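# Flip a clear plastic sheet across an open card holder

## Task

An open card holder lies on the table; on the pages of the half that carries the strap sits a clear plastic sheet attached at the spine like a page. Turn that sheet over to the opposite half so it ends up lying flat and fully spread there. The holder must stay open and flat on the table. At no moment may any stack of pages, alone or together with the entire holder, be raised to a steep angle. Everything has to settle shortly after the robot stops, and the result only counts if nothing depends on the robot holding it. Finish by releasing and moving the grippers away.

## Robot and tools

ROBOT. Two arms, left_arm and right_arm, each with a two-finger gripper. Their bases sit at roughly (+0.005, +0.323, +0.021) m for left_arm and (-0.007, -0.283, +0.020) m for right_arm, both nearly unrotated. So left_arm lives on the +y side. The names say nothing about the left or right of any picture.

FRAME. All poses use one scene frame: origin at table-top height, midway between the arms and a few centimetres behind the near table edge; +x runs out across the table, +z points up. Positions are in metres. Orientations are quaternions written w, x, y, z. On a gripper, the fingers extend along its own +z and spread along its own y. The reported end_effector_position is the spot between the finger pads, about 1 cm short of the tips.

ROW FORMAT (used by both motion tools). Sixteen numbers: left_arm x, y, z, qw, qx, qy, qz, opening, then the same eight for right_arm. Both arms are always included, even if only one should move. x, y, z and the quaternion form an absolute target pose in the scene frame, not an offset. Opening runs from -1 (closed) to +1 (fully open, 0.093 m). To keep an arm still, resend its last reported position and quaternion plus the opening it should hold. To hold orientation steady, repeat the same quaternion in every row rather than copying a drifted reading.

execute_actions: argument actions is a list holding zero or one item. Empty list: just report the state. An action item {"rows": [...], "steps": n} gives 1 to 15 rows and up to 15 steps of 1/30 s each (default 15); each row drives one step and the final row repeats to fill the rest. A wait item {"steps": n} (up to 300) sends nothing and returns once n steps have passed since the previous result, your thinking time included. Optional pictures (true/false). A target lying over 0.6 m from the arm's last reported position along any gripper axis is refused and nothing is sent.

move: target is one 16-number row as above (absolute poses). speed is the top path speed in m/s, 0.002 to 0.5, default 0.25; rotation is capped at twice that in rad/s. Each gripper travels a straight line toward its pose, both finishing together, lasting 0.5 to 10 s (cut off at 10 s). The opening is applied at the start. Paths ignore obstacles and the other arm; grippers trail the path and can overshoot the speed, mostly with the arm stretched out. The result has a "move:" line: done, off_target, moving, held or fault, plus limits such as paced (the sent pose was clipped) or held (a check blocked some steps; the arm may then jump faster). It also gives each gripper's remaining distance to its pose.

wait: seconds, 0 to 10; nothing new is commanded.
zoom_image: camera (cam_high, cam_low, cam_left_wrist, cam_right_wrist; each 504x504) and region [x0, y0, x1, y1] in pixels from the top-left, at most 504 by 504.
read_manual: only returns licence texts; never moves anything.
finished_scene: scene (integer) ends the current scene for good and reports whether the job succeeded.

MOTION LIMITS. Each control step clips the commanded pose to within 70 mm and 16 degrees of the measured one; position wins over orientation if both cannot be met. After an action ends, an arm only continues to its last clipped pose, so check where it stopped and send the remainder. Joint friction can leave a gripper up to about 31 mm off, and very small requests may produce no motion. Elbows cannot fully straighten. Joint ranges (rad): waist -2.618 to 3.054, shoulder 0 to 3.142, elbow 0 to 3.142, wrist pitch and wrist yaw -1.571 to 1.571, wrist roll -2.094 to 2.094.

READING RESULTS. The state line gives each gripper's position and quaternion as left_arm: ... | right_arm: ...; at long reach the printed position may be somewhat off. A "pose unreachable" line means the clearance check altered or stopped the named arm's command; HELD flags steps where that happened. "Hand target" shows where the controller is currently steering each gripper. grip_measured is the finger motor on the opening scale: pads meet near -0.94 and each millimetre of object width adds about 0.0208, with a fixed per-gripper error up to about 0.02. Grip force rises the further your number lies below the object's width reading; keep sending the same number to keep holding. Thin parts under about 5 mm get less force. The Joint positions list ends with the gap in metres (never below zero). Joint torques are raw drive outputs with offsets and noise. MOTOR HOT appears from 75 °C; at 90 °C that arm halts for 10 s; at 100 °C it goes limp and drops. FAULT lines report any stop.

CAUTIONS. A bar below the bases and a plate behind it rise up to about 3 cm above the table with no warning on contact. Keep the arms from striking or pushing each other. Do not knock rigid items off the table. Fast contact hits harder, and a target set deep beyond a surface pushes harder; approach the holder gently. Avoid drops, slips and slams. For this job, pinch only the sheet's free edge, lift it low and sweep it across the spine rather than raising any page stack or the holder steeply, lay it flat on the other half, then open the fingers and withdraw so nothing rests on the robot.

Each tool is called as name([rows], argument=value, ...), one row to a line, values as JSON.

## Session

execute_actions(actions=[])

Scene clock: 0.00 s of 4800.00 s.
left_arm: end_effector_position=(+0.3797, +0.3158, +0.4176) grip_measured=+0.987 end_effector_quat_wxyz=(+0.704, +0.013, +0.710, -0.007) | right_arm: end_effector_position=(+0.3551, -0.2932, +0.4309) grip_measured=+0.984 end_effector_quat_wxyz=(+0.713, +0.009, +0.701, -0.032)
Joint positions: left_arm=[-0.001  1.036  1.031 -0.001  0.005  0.014  0.093] | right_arm=[-0.003  1.041  1.048 -0.015  0.015 -0.014  0.092]
Joint velocities: left_arm=[-0.002 -0.012 -0.012 -0.022 -0.051  0.066  0.   ] | right_arm=[ 0.002 -0.007 -0.007 -0.066 -0.007  0.007 -0.   ]
Joint torques (N m, as the arm reports them, + toward a larger angle): no reading
Hand target (left_arm): +0.380, +0.316, +0.418; +0.704, +0.013, +0.710, -0.007
Hand target (right_arm): +0.355, -0.293, +0.431; +0.713, +0.009, +0.701, -0.032

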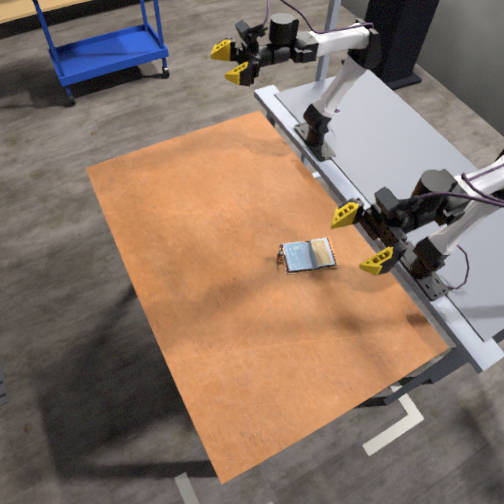

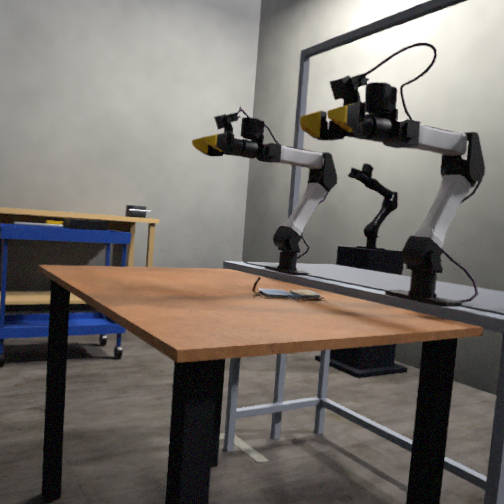

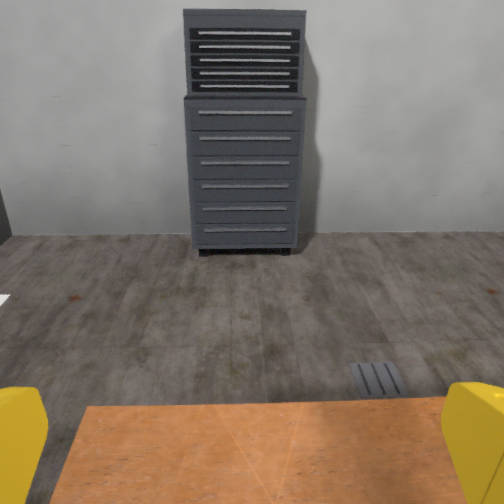

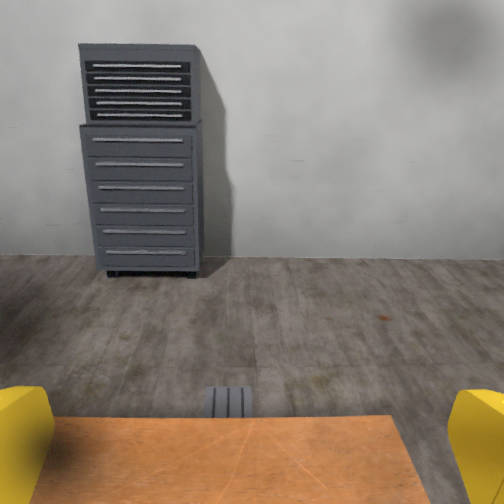

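zoom_image(camera="cam_high", region=[260, 190, 400, 290])

zoom_image(camera="cam_low", region=[240, 265, 336, 310])

Region (260, 190, 400, 290) of cam_high's 504x504 image, scaled by 3.600, with more detail than that image has; it fills the top 360 rows of this view, and the rest is white.

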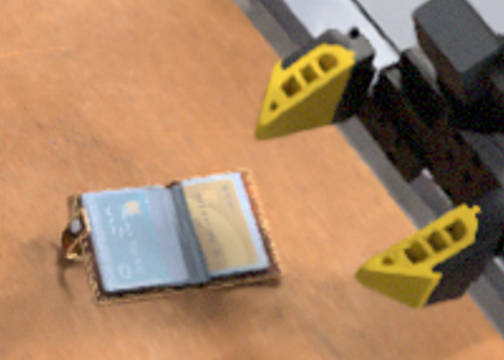

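Region (240, 265, 336, 310) of cam_low's 504x504 image, scaled by 5.250, with more detail than that image has; it fills the top 236 rows of this view, and the rest is white.

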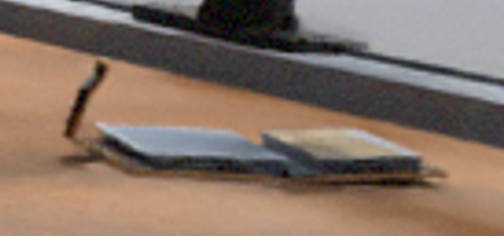

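move(target=[0.2,0.33,0.17,0,-0.4226,0.9063,0,-0.35,0.265,0.06,0.12,0,-0.5373,0.8434,0,1.0], speed=0.35)

Scene clock: 68.97 s of 4800.00 s.
left_arm: end_effector_position=(+0.2039, +0.3293, +0.1795) grip_measured=-0.348 end_effector_quat_wxyz=(+0.017, -0.410, +0.912, -0.014) | right_arm: end_effector_position=(+0.2698, +0.0601, +0.1282) grip_measured=+0.984 end_effector_quat_wxyz=(+0.019, -0.545, +0.838, -0.003)
Joint positions: left_arm=[ 0.054  1.253  1.161 -1.432  0.006 -0.813  0.028] | right_arm=[ 0.917  2.234  2.106 -1.41  -0.015 -0.276  0.092]
Joint velocities: left_arm=[-0.007 -0.007 -0.007 -0.007  0.022  0.007 -0.   ] | right_arm=[ 0.002 -0.012 -0.002 -0.022 -0.051  0.051 -0.   ]
Joint torques (N m, as the arm reports them, + toward a larger angle): left_arm=[ 0.73 -2.59  5.91  0.28 -0.02 -0.06] | right_arm=[  0.29 -10.7    7.21   0.4   -0.2   -0.06]
Hand target (left_arm): +0.198, +0.330, +0.172; -0.004, -0.418, +0.908, -0.009
Hand target (right_arm): +0.268, +0.059, +0.124; +0.006, -0.549, +0.836, -0.005
Off the commanded pose (left_arm): 0.010 m, 3 deg.
Off the commanded pose (right_arm): 0.009 m, 2 deg.
After step 90, 62.47 s passed at rest.
move: off_target (left_arm)

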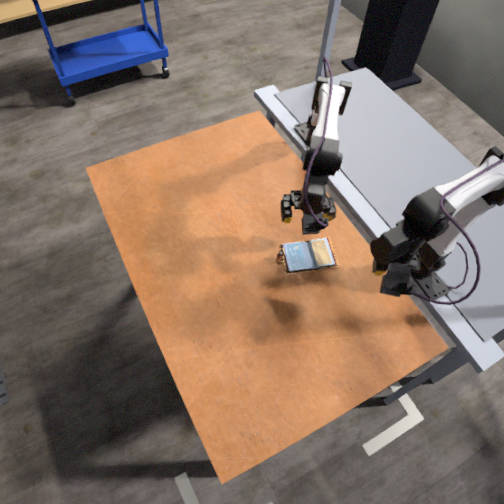

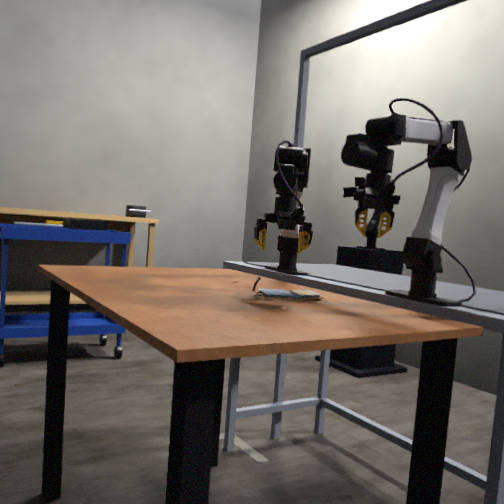

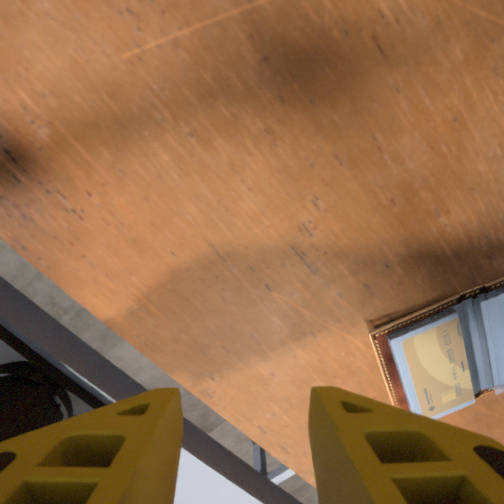

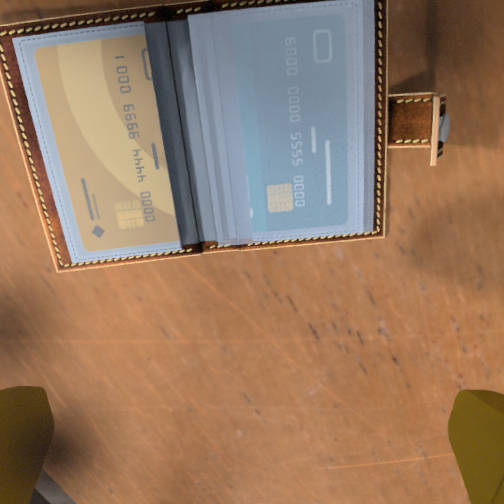

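move(target=[0.345,0.168,0.05,0,-0.5878,0.809,0,-1,0.31,-0.13,0.12,-0.1309,-0.3596,0.8682,0.316,0.0], speed=0.3)

Scene clock: 106.47 s of 4800.00 s.
left_arm: end_effector_position=(+0.3388, +0.1743, +0.0511) grip_measured=-1.000 end_effector_quat_wxyz=(-0.007, -0.587, +0.810, +0.005) | right_arm: end_effector_position=(+0.3140, -0.1272, +0.1279) grip_measured=+0.002 end_effector_quat_wxyz=(-0.080, -0.359, +0.878, +0.307)
Joint positions: left_arm=[-0.397  1.999  1.434 -1.018 -0.001 -1.674  0.   ] | right_arm=[ 0.217  2.174  1.823 -1.574 -0.591 -0.704  0.045]
Joint velocities: left_arm=[-0.012 -0.012  0.012 -0.007 -0.007 -0.037  0.   ] | right_arm=[ 0.002  0.027 -0.007 -0.037 -0.095 -0.081 -0.001]
Joint torques (N m, as the arm reports them, + toward a larger angle): left_arm=[ -0.66 -10.34   9.1    0.17  -0.2   -0.06] | right_arm=[ 0.28 -9.64  3.86 -0.4  -0.56 -0.09]
Hand target (left_arm): +0.344, +0.170, +0.052; -0.000, -0.588, +0.809, +0.001
Hand target (right_arm): +0.307, -0.128, +0.119; -0.102, -0.354, +0.875, +0.314
Off the commanded pose (left_arm): 0.009 m, 1 deg.
Off the commanded pose (right_arm): 0.009 m, 6 deg.
joint sent to its limit (right arm) — the command would take joint 4 (wrist pitch) past its lower limit, so that joint was sent only as far as its limit.
After step 90, 32.57 s passed at rest.
move: off_target (right_arm)

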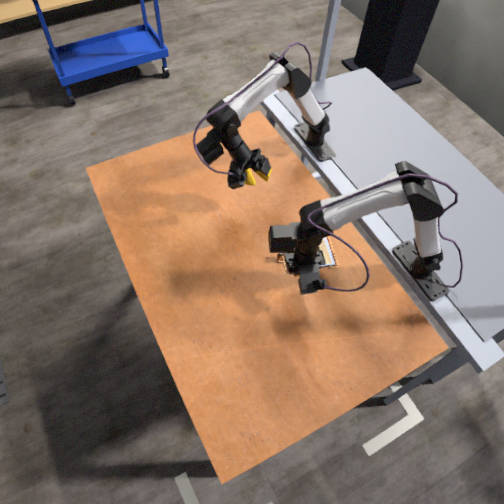

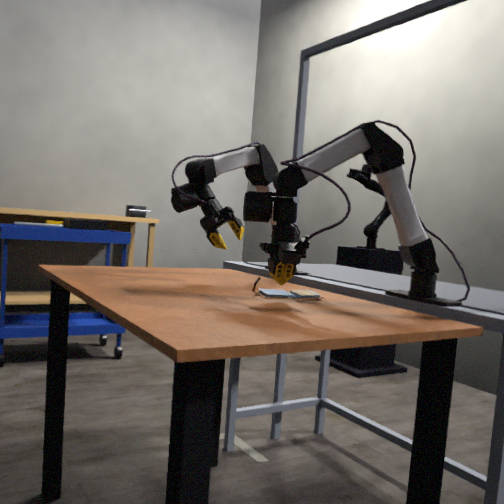

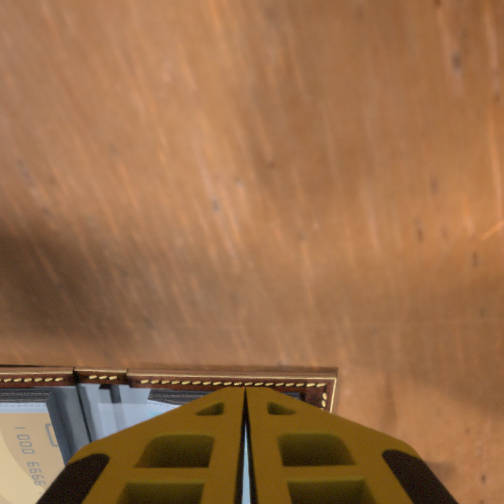

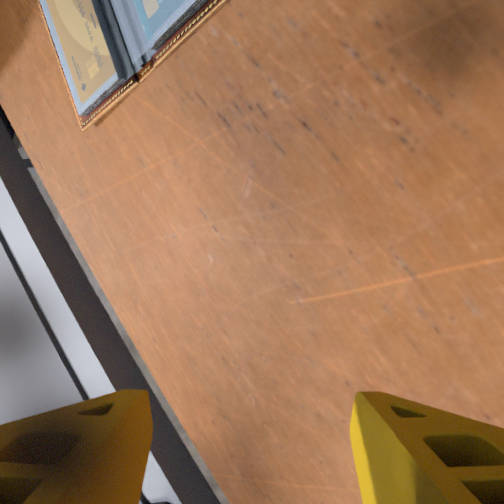

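move(target=[0.343,0.170,0.002,0,-0.5878,0.809,0,-1,0.31,-0.13,0.12,-0.080,-0.359,0.878,0.307,0.0], speed=0.06)

Scene clock: 111.70 s of 4800.00 s.
left_arm: end_effector_position=(+0.3476, +0.1701, +0.0126) grip_measured=-1.000 end_effector_quat_wxyz=(+0.001, -0.588, +0.809, -0.009) | right_arm: end_effector_position=(+0.3096, -0.1279, +0.1232) grip_measured=+0.002 end_effector_quat_wxyz=(-0.086, -0.357, +0.877, +0.309)
Joint positions: left_arm=[-0.397  2.063  1.365 -0.854 -0.001 -1.677  0.   ] | right_arm=[ 0.217  2.168  1.79  -1.56  -0.592 -0.706  0.045]
Joint velocities: left_arm=[-0.002  0.017 -0.002  0.051 -0.051 -0.022  0.   ] | right_arm=[-0.007 -0.017 -0.017 -0.007  0.066 -0.007 -0.   ]
Joint torques (N m, as the arm reports them, + toward a larger angle): left_arm=[ -0.56 -10.22   5.25   0.4   -0.19  -0.07] | right_arm=[ -0.16 -11.28   3.85  -0.11  -0.49  -0.05]
Hand target (left_arm): +0.343, +0.170, +0.003; -0.000, -0.588, +0.809, +0.000
Hand target (right_arm): +0.310, -0.130, +0.120; -0.080, -0.359, +0.878, +0.307
Off the commanded pose (left_arm): 0.012 m, 1 deg.
Off the commanded pose (right_arm): 0.004 m, 1 deg.
After step 90, 1.07 s passed at rest.
move: off_target (left_arm)

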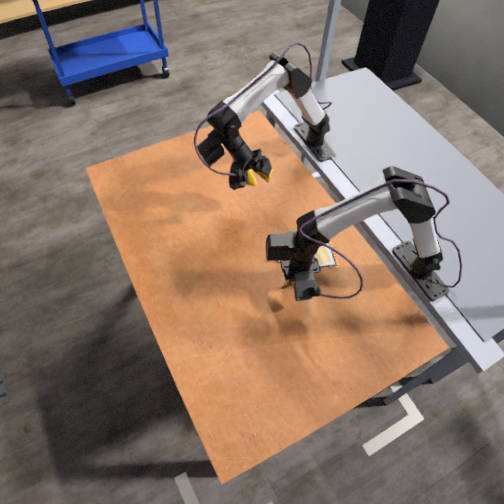

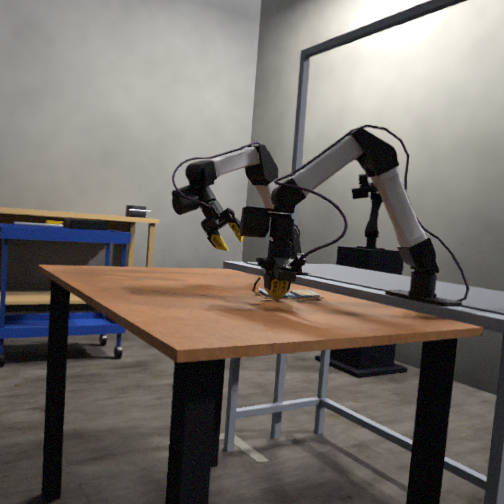

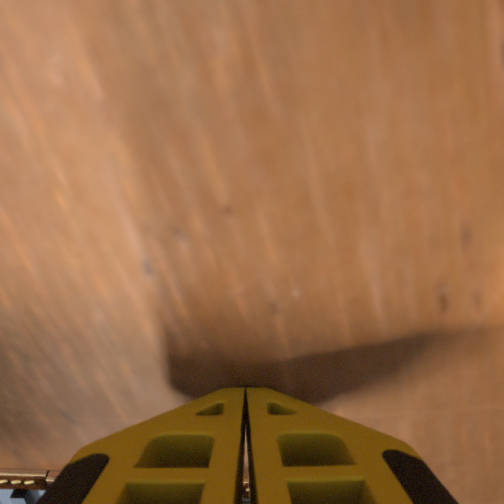

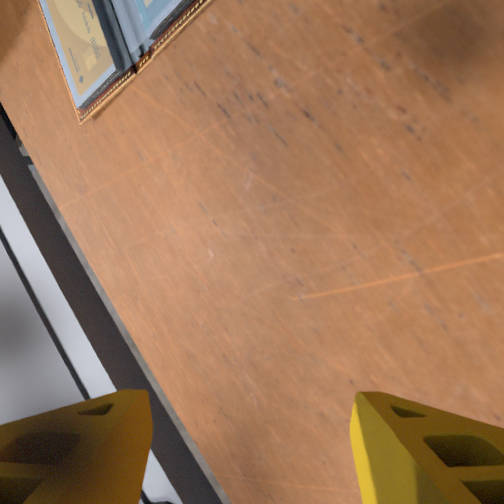

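move(target=[0.300,0.088,-0.002,0,-0.5878,0.809,0,-1,0.31,-0.13,0.12,-0.080,-0.359,0.878,0.307,0.0], speed=0.04)

Scene clock: 117.80 s of 4800.00 s.
left_arm: end_effector_position=(+0.3127, +0.1020, +0.0121) grip_measured=-1.000 end_effector_quat_wxyz=(+0.025, -0.594, +0.804, -0.008) | right_arm: end_effector_position=(+0.3098, -0.1278, +0.1232) grip_measured=+0.002 end_effector_quat_wxyz=(-0.085, -0.358, +0.877, +0.309)
Joint positions: left_arm=[-0.623  2.067  1.365 -0.838 -0.052 -1.917  0.   ] | right_arm=[ 0.217  2.168  1.79  -1.559 -0.592 -0.706  0.045]
Joint velocities: left_arm=[-0.002  0.017 -0.007 -0.037 -0.081 -0.051  0.   ] | right_arm=[-0.002 -0.002 -0.007 -0.007 -0.037 -0.037 -0.   ]
Joint torques (N m, as the arm reports them, + toward a larger angle): left_arm=[-1.81 -8.32  7.19  0.27  0.35 -0.07] | right_arm=[ -0.16 -11.26   3.81  -0.12  -0.49  -0.05]
Hand target (left_arm): +0.300, +0.090, -0.001; +0.001, -0.588, +0.809, +0.001
Hand target (right_arm): +0.310, -0.130, +0.120; -0.080, -0.359, +0.878, +0.307
Off the commanded pose (left_arm): 0.024 m, 3 deg.
Off the commanded pose (right_arm): 0.004 m, 1 deg.
After step 90, 0.43 s passed at rest.
move: off_target (left_arm)

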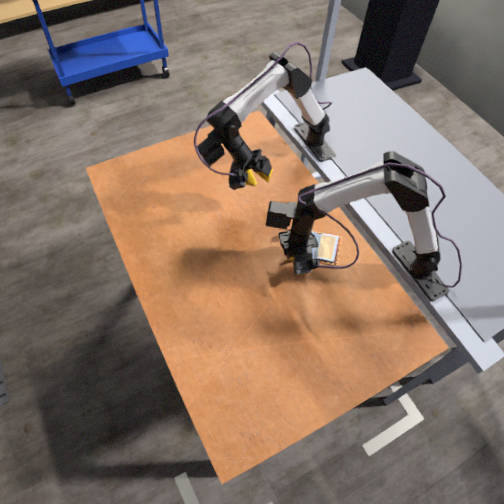

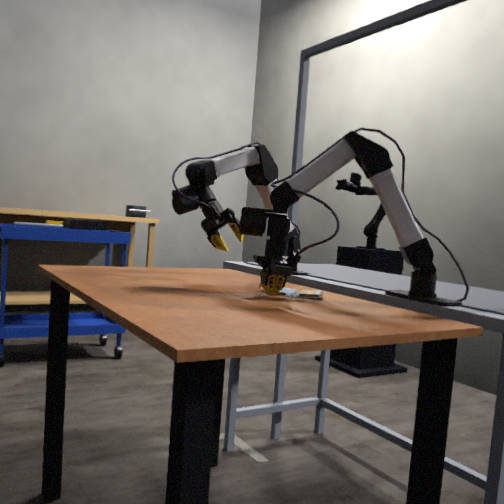

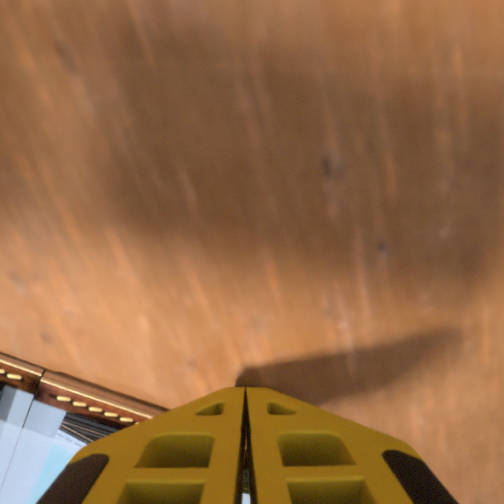

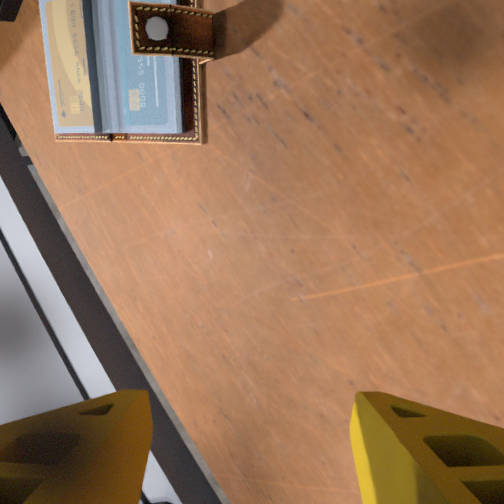

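move(target=[0.315,0.115,0.07,0,-0.5,0.866,0,-0.35,0.31,-0.13,0.12,-0.080,-0.359,0.878,0.307,0.0], speed=0.1)

zoom_image(camera="cam_high", region=[260, 200, 360, 290])

Scene clock: 125.50 s of 4800.00 s.
left_arm: end_effector_position=(+0.3086, +0.1163, +0.0574) grip_measured=-0.352 end_effector_quat_wxyz=(-0.004, -0.500, +0.866, +0.015) | right_arm: end_effector_position=(+0.3099, -0.1278, +0.1232) grip_measured=+0.002 end_effector_quat_wxyz=(-0.085, -0.358, +0.877, +0.309)
Joint positions: left_arm=[-0.582  2.014  1.48  -1.066 -0.015 -1.653  0.028] | right_arm=[ 0.217  2.168  1.79  -1.558 -0.592 -0.706  0.045]
Joint velocities: left_arm=[ 0.002 -0.017  0.012  0.037  0.022 -0.081 -0.   ] | right_arm=[ 0.012  0.002 -0.002  0.022  0.051  0.007 -0.   ]
Joint torques (N m, as the arm reports them, + toward a larger angle): left_arm=[  0.63 -13.29   9.03   0.02  -0.04   0.07] | right_arm=[ -0.17 -11.24   3.82  -0.11  -0.49  -0.05]
Hand target (left_arm): +0.315, +0.115, +0.070; +0.000, -0.500, +0.866, -0.000
Hand target (right_arm): +0.310, -0.130, +0.120; -0.080, -0.359, +0.878, +0.307
Off the commanded pose (left_arm): 0.014 m, 2 deg.
Off the commanded pose (right_arm): 0.004 m, 1 deg.
After step 90, 3.00 s passed at rest.
move: off_target (left_arm)

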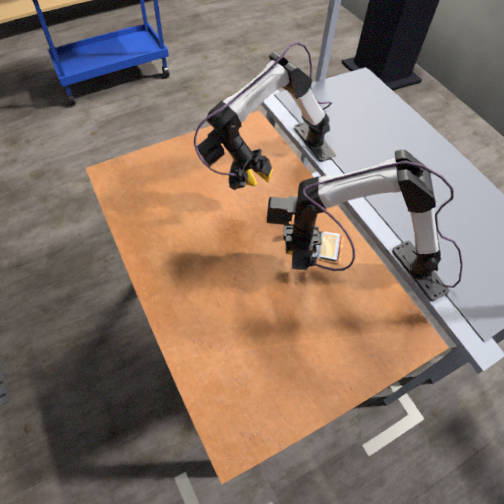

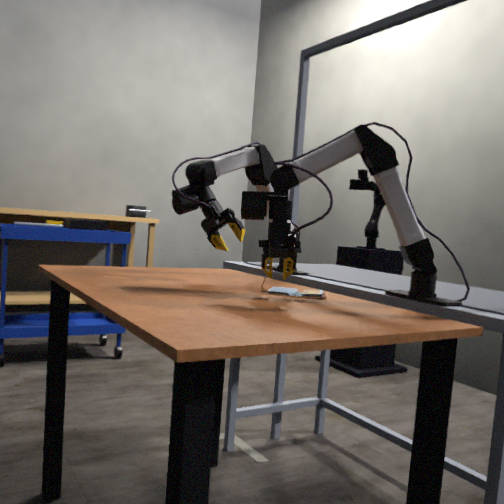

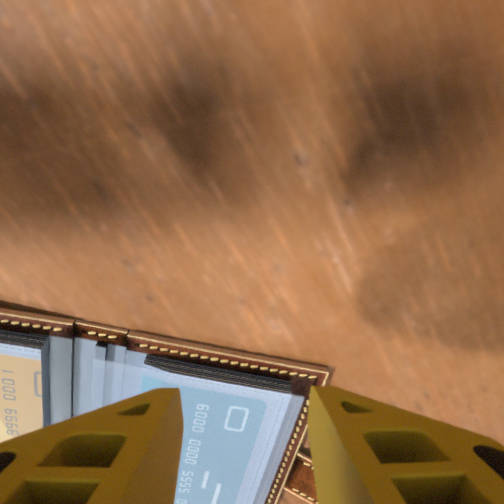

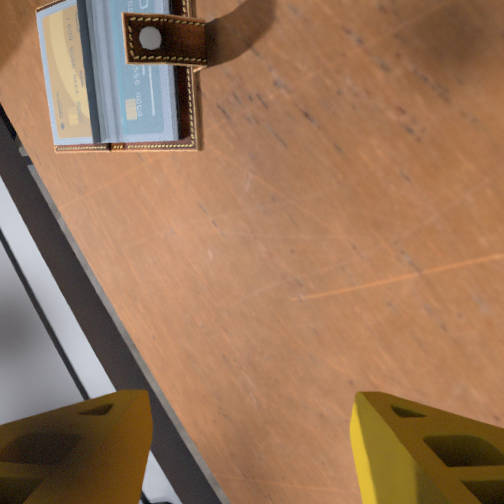

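Region (260, 200, 360, 290) of cam_high's 504x504 image, scaled by 5.040, with more detail than that image has; it fills the top 454 rows of this view, and the rest is white.

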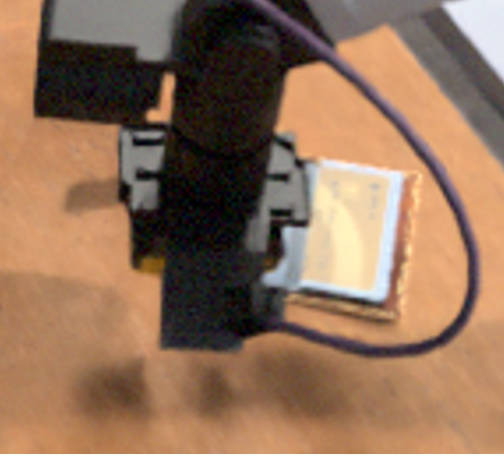

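move(target=[0.193,0.133,0.055,0,-0.4226,0.9063,0,-0.35,0.262,0.012,0.065,-0.1378,-0.3785,0.8601,0.313,-0.08], speed=0.15)

Scene clock: 160.23 s of 4800.00 s.
left_arm: end_effector_position=(+0.1973, +0.1346, +0.0533) grip_measured=-0.352 end_effector_quat_wxyz=(+0.000, -0.423, +0.906, +0.007) | right_arm: end_effector_position=(+0.2582, +0.0097, +0.0708) grip_measured=-0.078 end_effector_quat_wxyz=(-0.138, -0.384, +0.858, +0.312)
Joint positions: left_arm=[-0.761  1.655  0.998 -0.927 -0.013 -1.657  0.028] | right_arm=[ 0.594  2.261  1.74  -1.297 -0.692 -0.377  0.041]
Joint velocities: left_arm=[ 0.002  0.002 -0.002 -0.051  0.007  0.037  0.   ] | right_arm=[-0.012  0.002 -0.007 -0.051  0.007  0.037  0.001]
Joint torques (N m, as the arm reports them, + toward a larger angle): left_arm=[-0.72 -9.53  5.23  0.26 -0.07 -0.05] | right_arm=[ -0.05 -10.15   6.22   0.13  -0.59   0.07]
Hand target (left_arm): +0.193, +0.134, +0.054; +0.000, -0.422, +0.906, +0.001
Hand target (right_arm): +0.264, +0.011, +0.065; -0.135, -0.378, +0.861, +0.312
Off the commanded pose (left_arm): 0.005 m, 1 deg.
Off the commanded pose (right_arm): 0.007 m, 1 deg.
After step 90, 30.20 s passed at rest.
move: done

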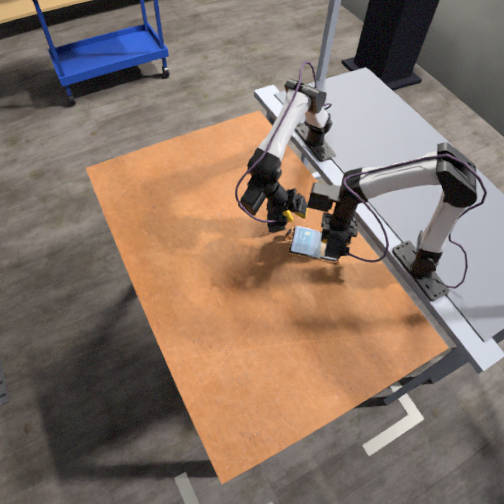

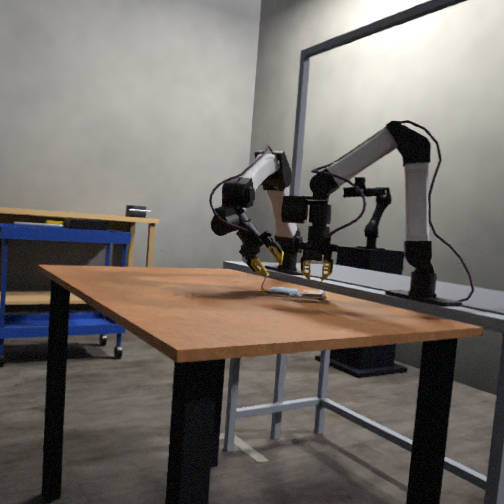

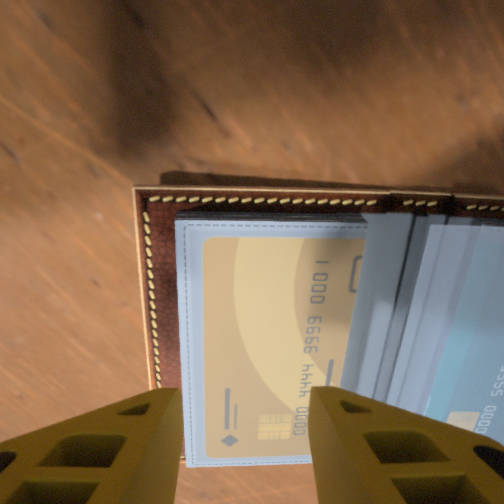

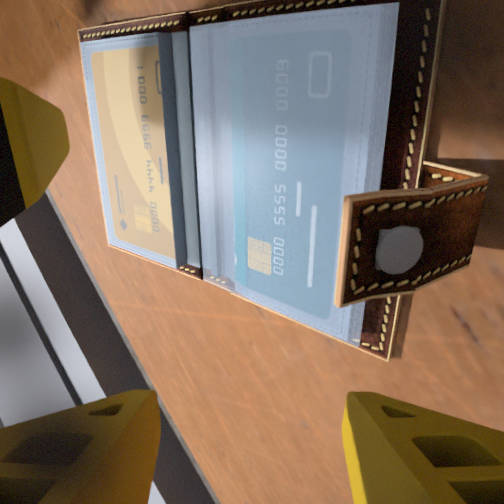

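move(target=[0.197,0.130,0.006,0,-0.4226,0.9063,0,-0.35,0.266,0.022,0.030,-0.1378,-0.3785,0.8601,0.313,-0.08], speed=0.04)

zoom_image(camera="cam_low", region=[240, 255, 320, 305])

Scene clock: 184.63 s of 4800.00 s.
left_arm: end_effector_position=(+0.2011, +0.1304, +0.0200) grip_measured=-0.352 end_effector_quat_wxyz=(+0.004, -0.423, +0.906, -0.004) | right_arm: end_effector_position=(+0.2673, +0.0206, +0.0407) grip_measured=-0.078 end_effector_quat_wxyz=(-0.131, -0.383, +0.859, +0.314)
Joint positions: left_arm=[-0.761  1.718  0.919 -0.762 -0.013 -1.658  0.028] | right_arm=[ 0.605  2.332  1.74  -1.197 -0.699 -0.353  0.041]
Joint velocities: left_arm=[-0.007 -0.012  0.007  0.051  0.022  0.081 -0.001] | right_arm=[-0.002 -0.007  0.002  0.037 -0.051 -0.139 -0.001]
Joint torques (N m, as the arm reports them, + toward a larger angle): left_arm=[-0.58 -5.47  4.31  0.64 -0.08 -0.06] | right_arm=[  0.68 -10.36   5.14   0.18  -0.59   0.05]
Hand target (left_arm): +0.197, +0.131, +0.007; +0.000, -0.423, +0.906, +0.000
Hand target (right_arm): +0.266, +0.022, +0.030; -0.138, -0.379, +0.860, +0.313
Off the commanded pose (left_arm): 0.015 m, 1 deg.
Off the commanded pose (right_arm): 0.011 m, 1 deg.
After step 90, 19.87 s passed at rest.
move: off_target (left_arm, right_arm)

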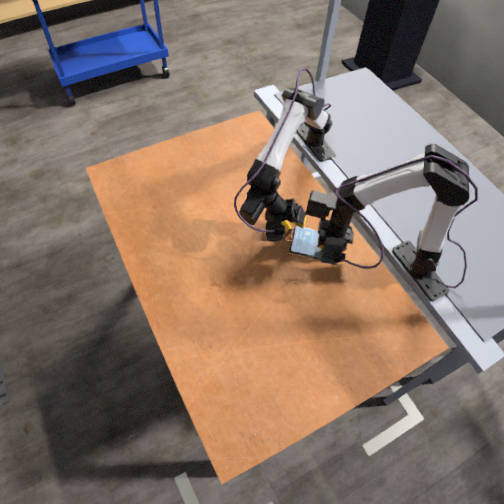

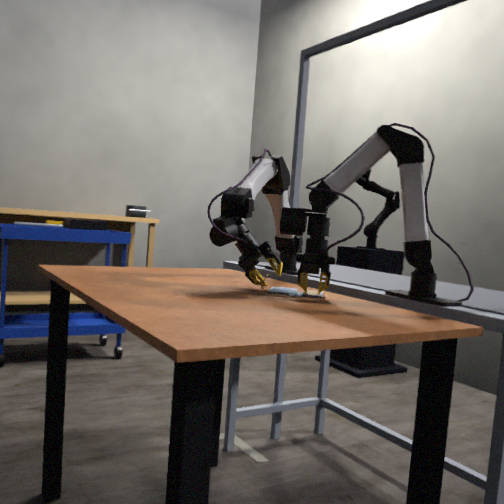

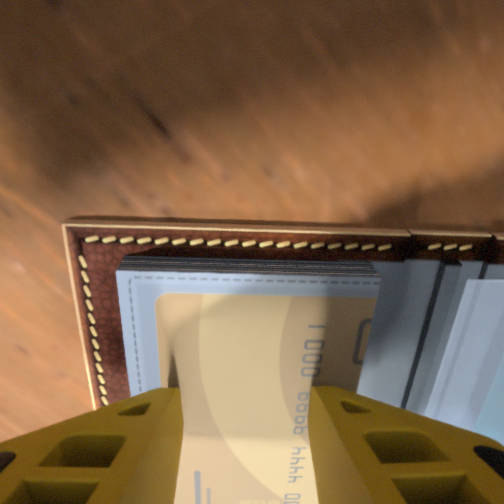

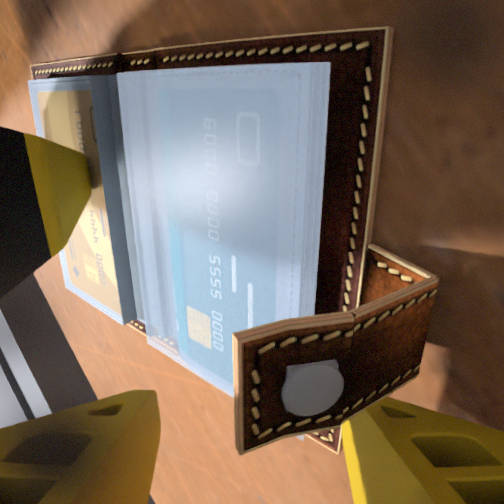

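Region (240, 255, 320, 305) of cam_low's 504x504 image, scaled by 6.300, with more detail than that image has; it fills the top 315 rows of this view, and the rest is white.

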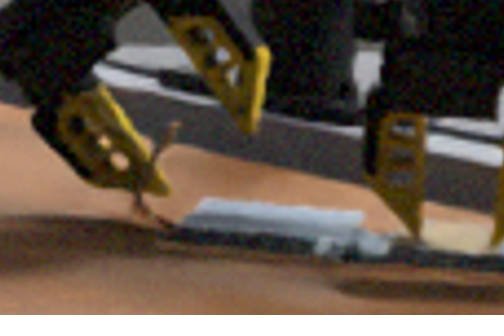

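move(target=[0.197,0.130,0.006,0,-0.4226,0.9063,0,-0.35,0.262,0.024,0.020,-0.1378,-0.3785,0.8601,0.313,-0.08], speed=0.015)

zoom_image(camera="cam_low", region=[250, 270, 300, 300])

Scene clock: 193.23 s of 4800.00 s.
left_arm: end_effector_position=(+0.2011, +0.1305, +0.0200) grip_measured=-0.352 end_effector_quat_wxyz=(+0.004, -0.423, +0.906, -0.004) | right_arm: end_effector_position=(+0.2667, +0.0247, +0.0354) grip_measured=-0.078 end_effector_quat_wxyz=(-0.125, -0.386, +0.858, +0.315)
Joint positions: left_arm=[-0.761  1.718  0.919 -0.762 -0.013 -1.658  0.028] | right_arm=[ 0.615  2.332  1.721 -1.157 -0.7   -0.34   0.041]
Joint velocities: left_arm=[ 0.012  0.007  0.007 -0.022 -0.066 -0.022 -0.   ] | right_arm=[ 0.002  0.002 -0.022 -0.022 -0.037 -0.037 -0.001]
Joint torques (N m, as the arm reports them, + toward a larger angle): left_arm=[-0.63 -5.38  4.27  0.65 -0.05 -0.06] | right_arm=[  0.8  -10.11   3.91   0.29  -0.61   0.05]
Hand target (left_arm): +0.197, +0.131, +0.007; -0.000, -0.423, +0.906, +0.000
Hand target (right_arm): +0.262, +0.024, +0.020; -0.138, -0.379, +0.860, +0.313
Off the commanded pose (left_arm): 0.015 m, 1 deg.
Off the commanded pose (right_arm): 0.016 m, 2 deg.
After step 90, 3.93 s passed at rest.
move: off_target (left_arm, right_arm)

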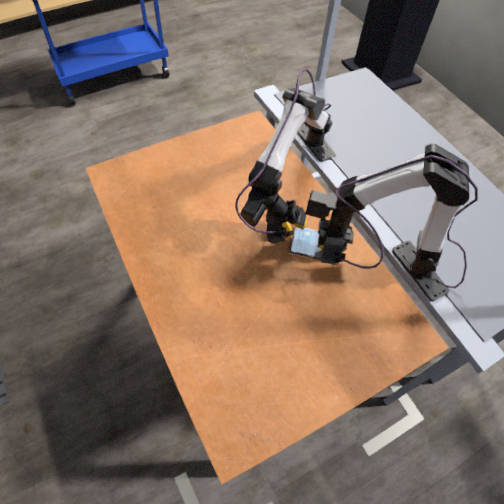

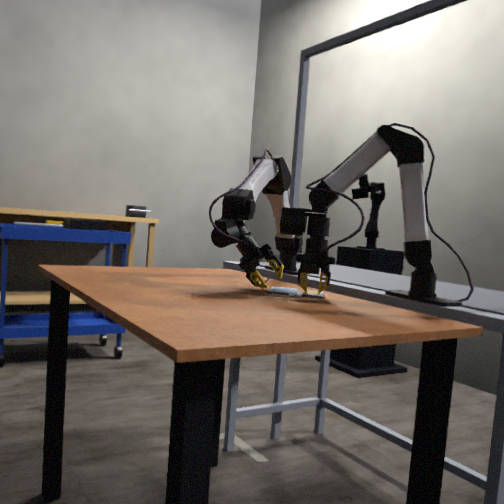

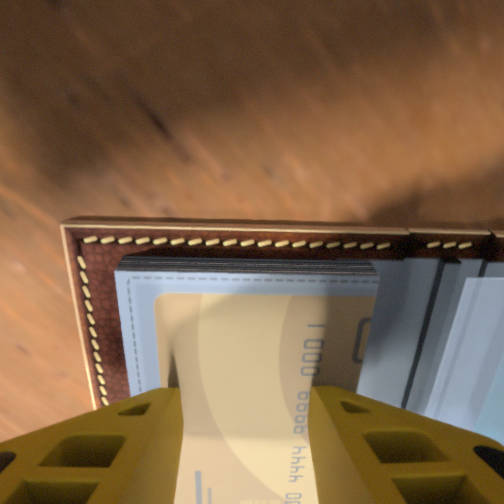

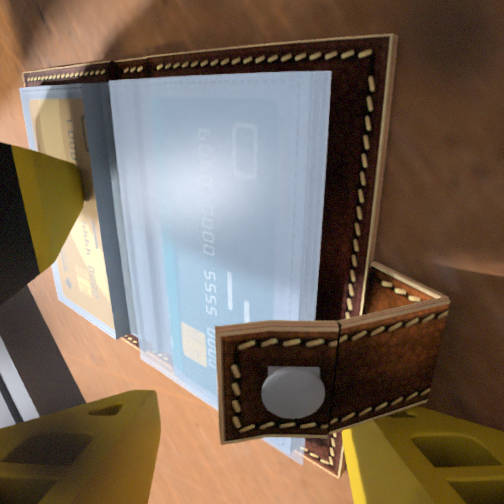

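Region (250, 270, 300, 300) of cam_low's 504x504 image, scaled by 10.080, with more detail than that image has; it fills the top 302 rows of this view, and the rest is white.

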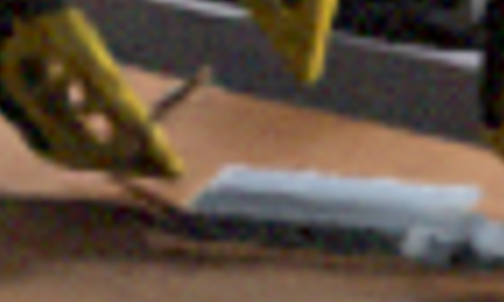

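move(target=[0.197,0.130,0.006,0,-0.4226,0.9063,0,-0.35,0.256,0.019,0.016,-0.1378,-0.3785,0.8601,0.313,-0.08], speed=0.015)

zoom_image(camera="cam_low", region=[250, 270, 300, 300])

Scene clock: 199.63 s of 4800.00 s.
left_arm: end_effector_position=(+0.2011, +0.1305, +0.0200) grip_measured=-0.352 end_effector_quat_wxyz=(+0.004, -0.423, +0.906, -0.004) | right_arm: end_effector_position=(+0.2612, +0.0213, +0.0268) grip_measured=-0.078 end_effector_quat_wxyz=(-0.130, -0.383, +0.859, +0.315)
Joint positions: left_arm=[-0.761  1.718  0.919 -0.762 -0.013 -1.658  0.028] | right_arm=[ 0.615  2.33   1.677 -1.125 -0.703 -0.339  0.041]
Joint velocities: left_arm=[-0.007  0.012  0.007 -0.037 -0.022 -0.095 -0.001] | right_arm=[-0.012  0.012 -0.007  0.007 -0.007  0.037 -0.001]
Joint torques (N m, as the arm reports them, + toward a larger angle): left_arm=[-0.56 -5.39  4.28  0.65 -0.05 -0.06] | right_arm=[  0.56 -11.14   2.97   0.3   -0.58   0.04]
Hand target (left_arm): +0.197, +0.131, +0.007; -0.000, -0.423, +0.906, +0.000
Hand target (right_arm): +0.256, +0.019, +0.016; -0.138, -0.379, +0.860, +0.313
Off the commanded pose (left_arm): 0.015 m, 1 deg.
Off the commanded pose (right_arm): 0.012 m, 1 deg.
After step 90, 1.67 s passed at rest.
move: off_target (left_arm, right_arm)

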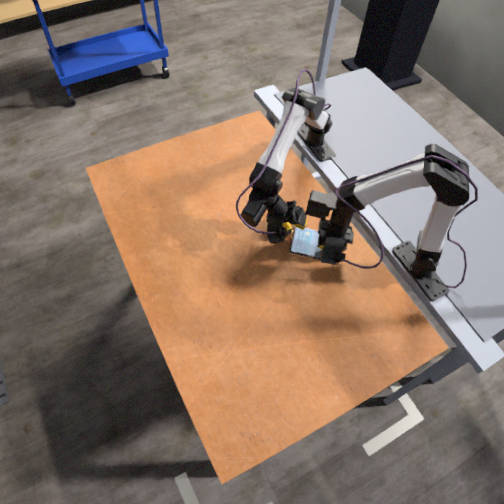

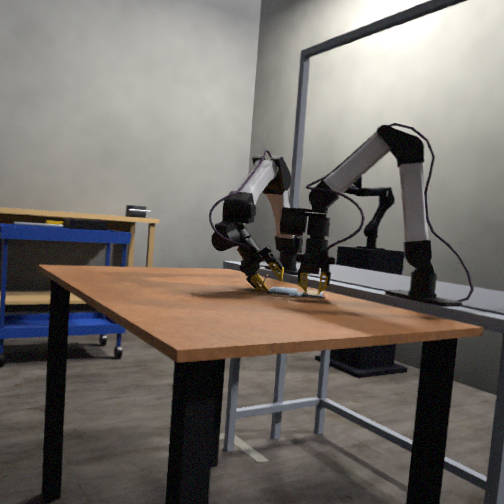

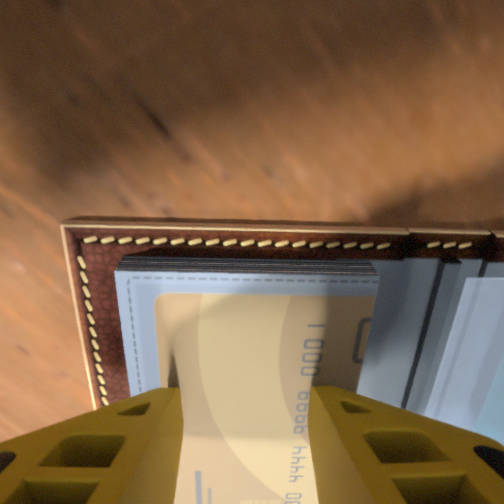

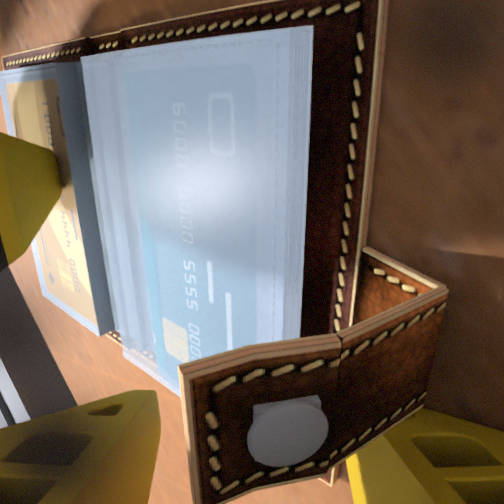

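Region (250, 270, 300, 300) of cam_low's 504x504 image, scaled by 10.080, with more detail than that image has; it fills the top 302 rows of this view, and the rest is white.

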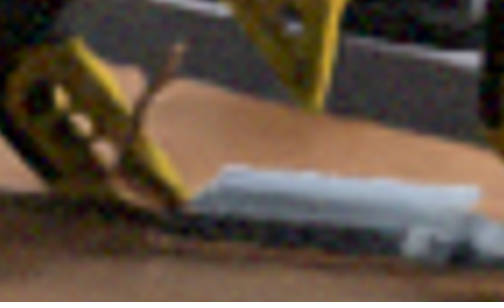

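execute_actions([
  {"rows": [[0.197,0.130,0.006,0,-0.4226,0.9063,0,-0.35,0.256,0.019,0.016,-0.1378,-0.3785,0.8601,0.313,-0.12],[0.197,0.130,0.006,0,-0.4226,0.9063,0,-0.35,0.256,0.019,0.016,-0.1378,-0.3785,0.8601,0.313,-0.16],[0.197,0.130,0.006,0,-0.4226,0.9063,0,-0.35,0.256,0.019,0.016,-0.1378,-0.3785,0.8601,0.313,-0.2],[0.197,0.130,0.006,0,-0.4226,0.9063,0,-0.35,0.256,0.019,0.016,-0.1378,-0.3785,0.8601,0.313,-0.24]], "steps": 10},
])

zoom_image(camera="cam_low", region=[250, 270, 300, 300])

Scene clock: 208.47 s of 4800.00 s.
left_arm: end_effector_position=(+0.2011, +0.1305, +0.0200) grip_measured=-0.351 end_effector_quat_wxyz=(+0.004, -0.423, +0.906, -0.004) | right_arm: end_effector_position=(+0.2626, +0.0197, +0.0245) grip_measured=-0.238 end_effector_quat_wxyz=(-0.127, -0.385, +0.860, +0.309)
Joint positions: left_arm=[-0.761  1.718  0.919 -0.762 -0.013 -1.658  0.028] | right_arm=[ 0.614  2.33   1.673 -1.117 -0.689 -0.339  0.034]
Joint velocities: left_arm=[-0.007  0.012 -0.002 -0.022 -0.007 -0.007  0.001] | right_arm=[ 0.007 -0.007 -0.017 -0.037 -0.051 -0.022  0.001]
Joint torques (N m, as the arm reports them, + toward a larger angle): left_arm=[-0.53 -5.42  4.29  0.65 -0.07 -0.05] | right_arm=[  0.58 -11.11   3.22   0.23  -0.71   0.04]
Hand target (left_arm): +0.197, +0.131, +0.007; -0.000, -0.423, +0.906, +0.000
Hand target (right_arm): +0.256, +0.019, +0.016; -0.138, -0.379, +0.860, +0.313
Off the commanded pose (left_arm): 0.015 m, 1 deg.
Off the commanded pose (right_arm): 0.011 m, 2 deg.
Steps of this call (steps 1 to 90: nothing new was sent; then 5.50 s passed at rest; steps 91 to 100: all 10 steps of this action). Readings (end_effector_position):
91: left_arm (+0.2011, +0.1305, +0.0200) | right_arm (+0.2614, +0.0212, +0.0267)
92: left_arm (+0.2011, +0.1305, +0.0200) | right_arm (+0.2617, +0.0210, +0.0263)
94: left_arm (+0.2011, +0.1305, +0.0200) | right_arm (+0.2623, +0.0201, +0.0250)
98: left_arm (+0.2011, +0.1305, +0.0200) | right_arm (+0.2626, +0.0197, +0.0245)
100: the state above

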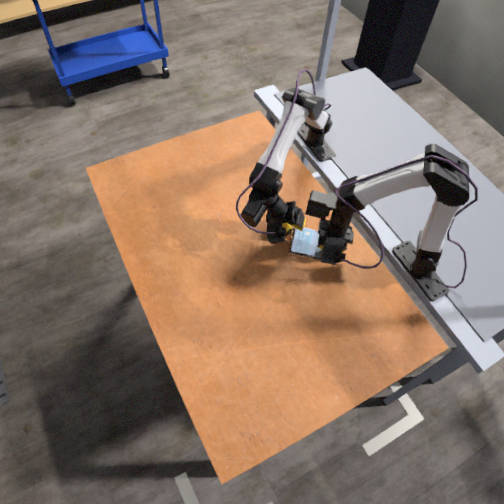

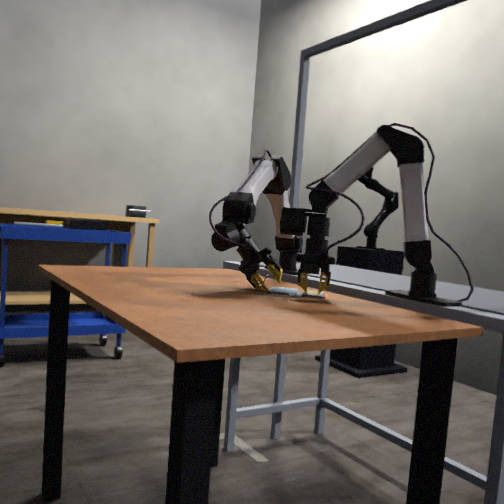

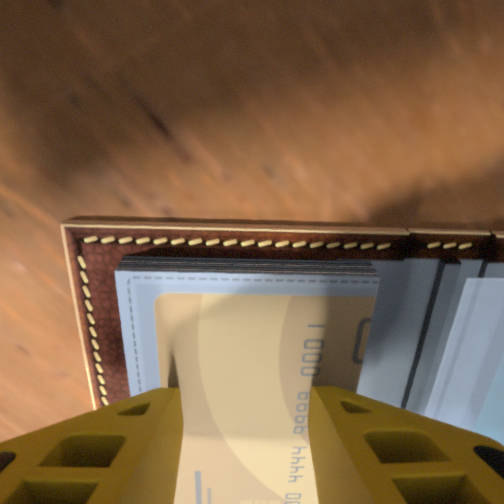

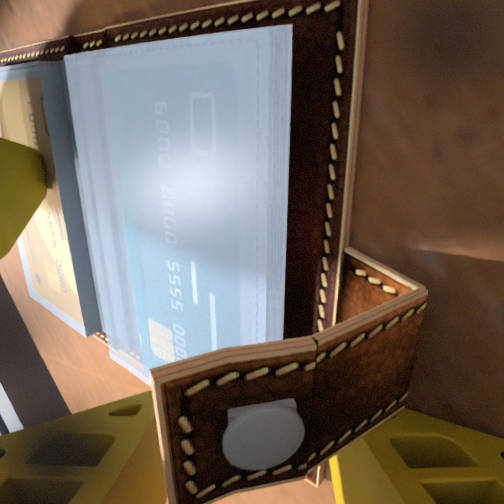

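Region (250, 270, 300, 300) of cam_low's 504x504 image, scaled by 10.080, with more detail than that image has; it fills the top 302 rows of this view, and the rest is white.

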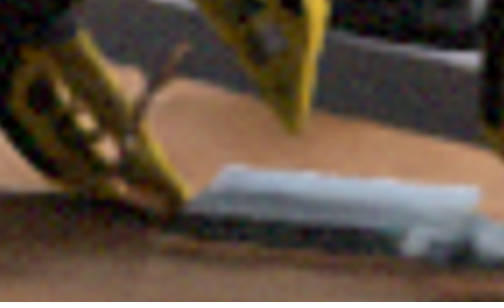

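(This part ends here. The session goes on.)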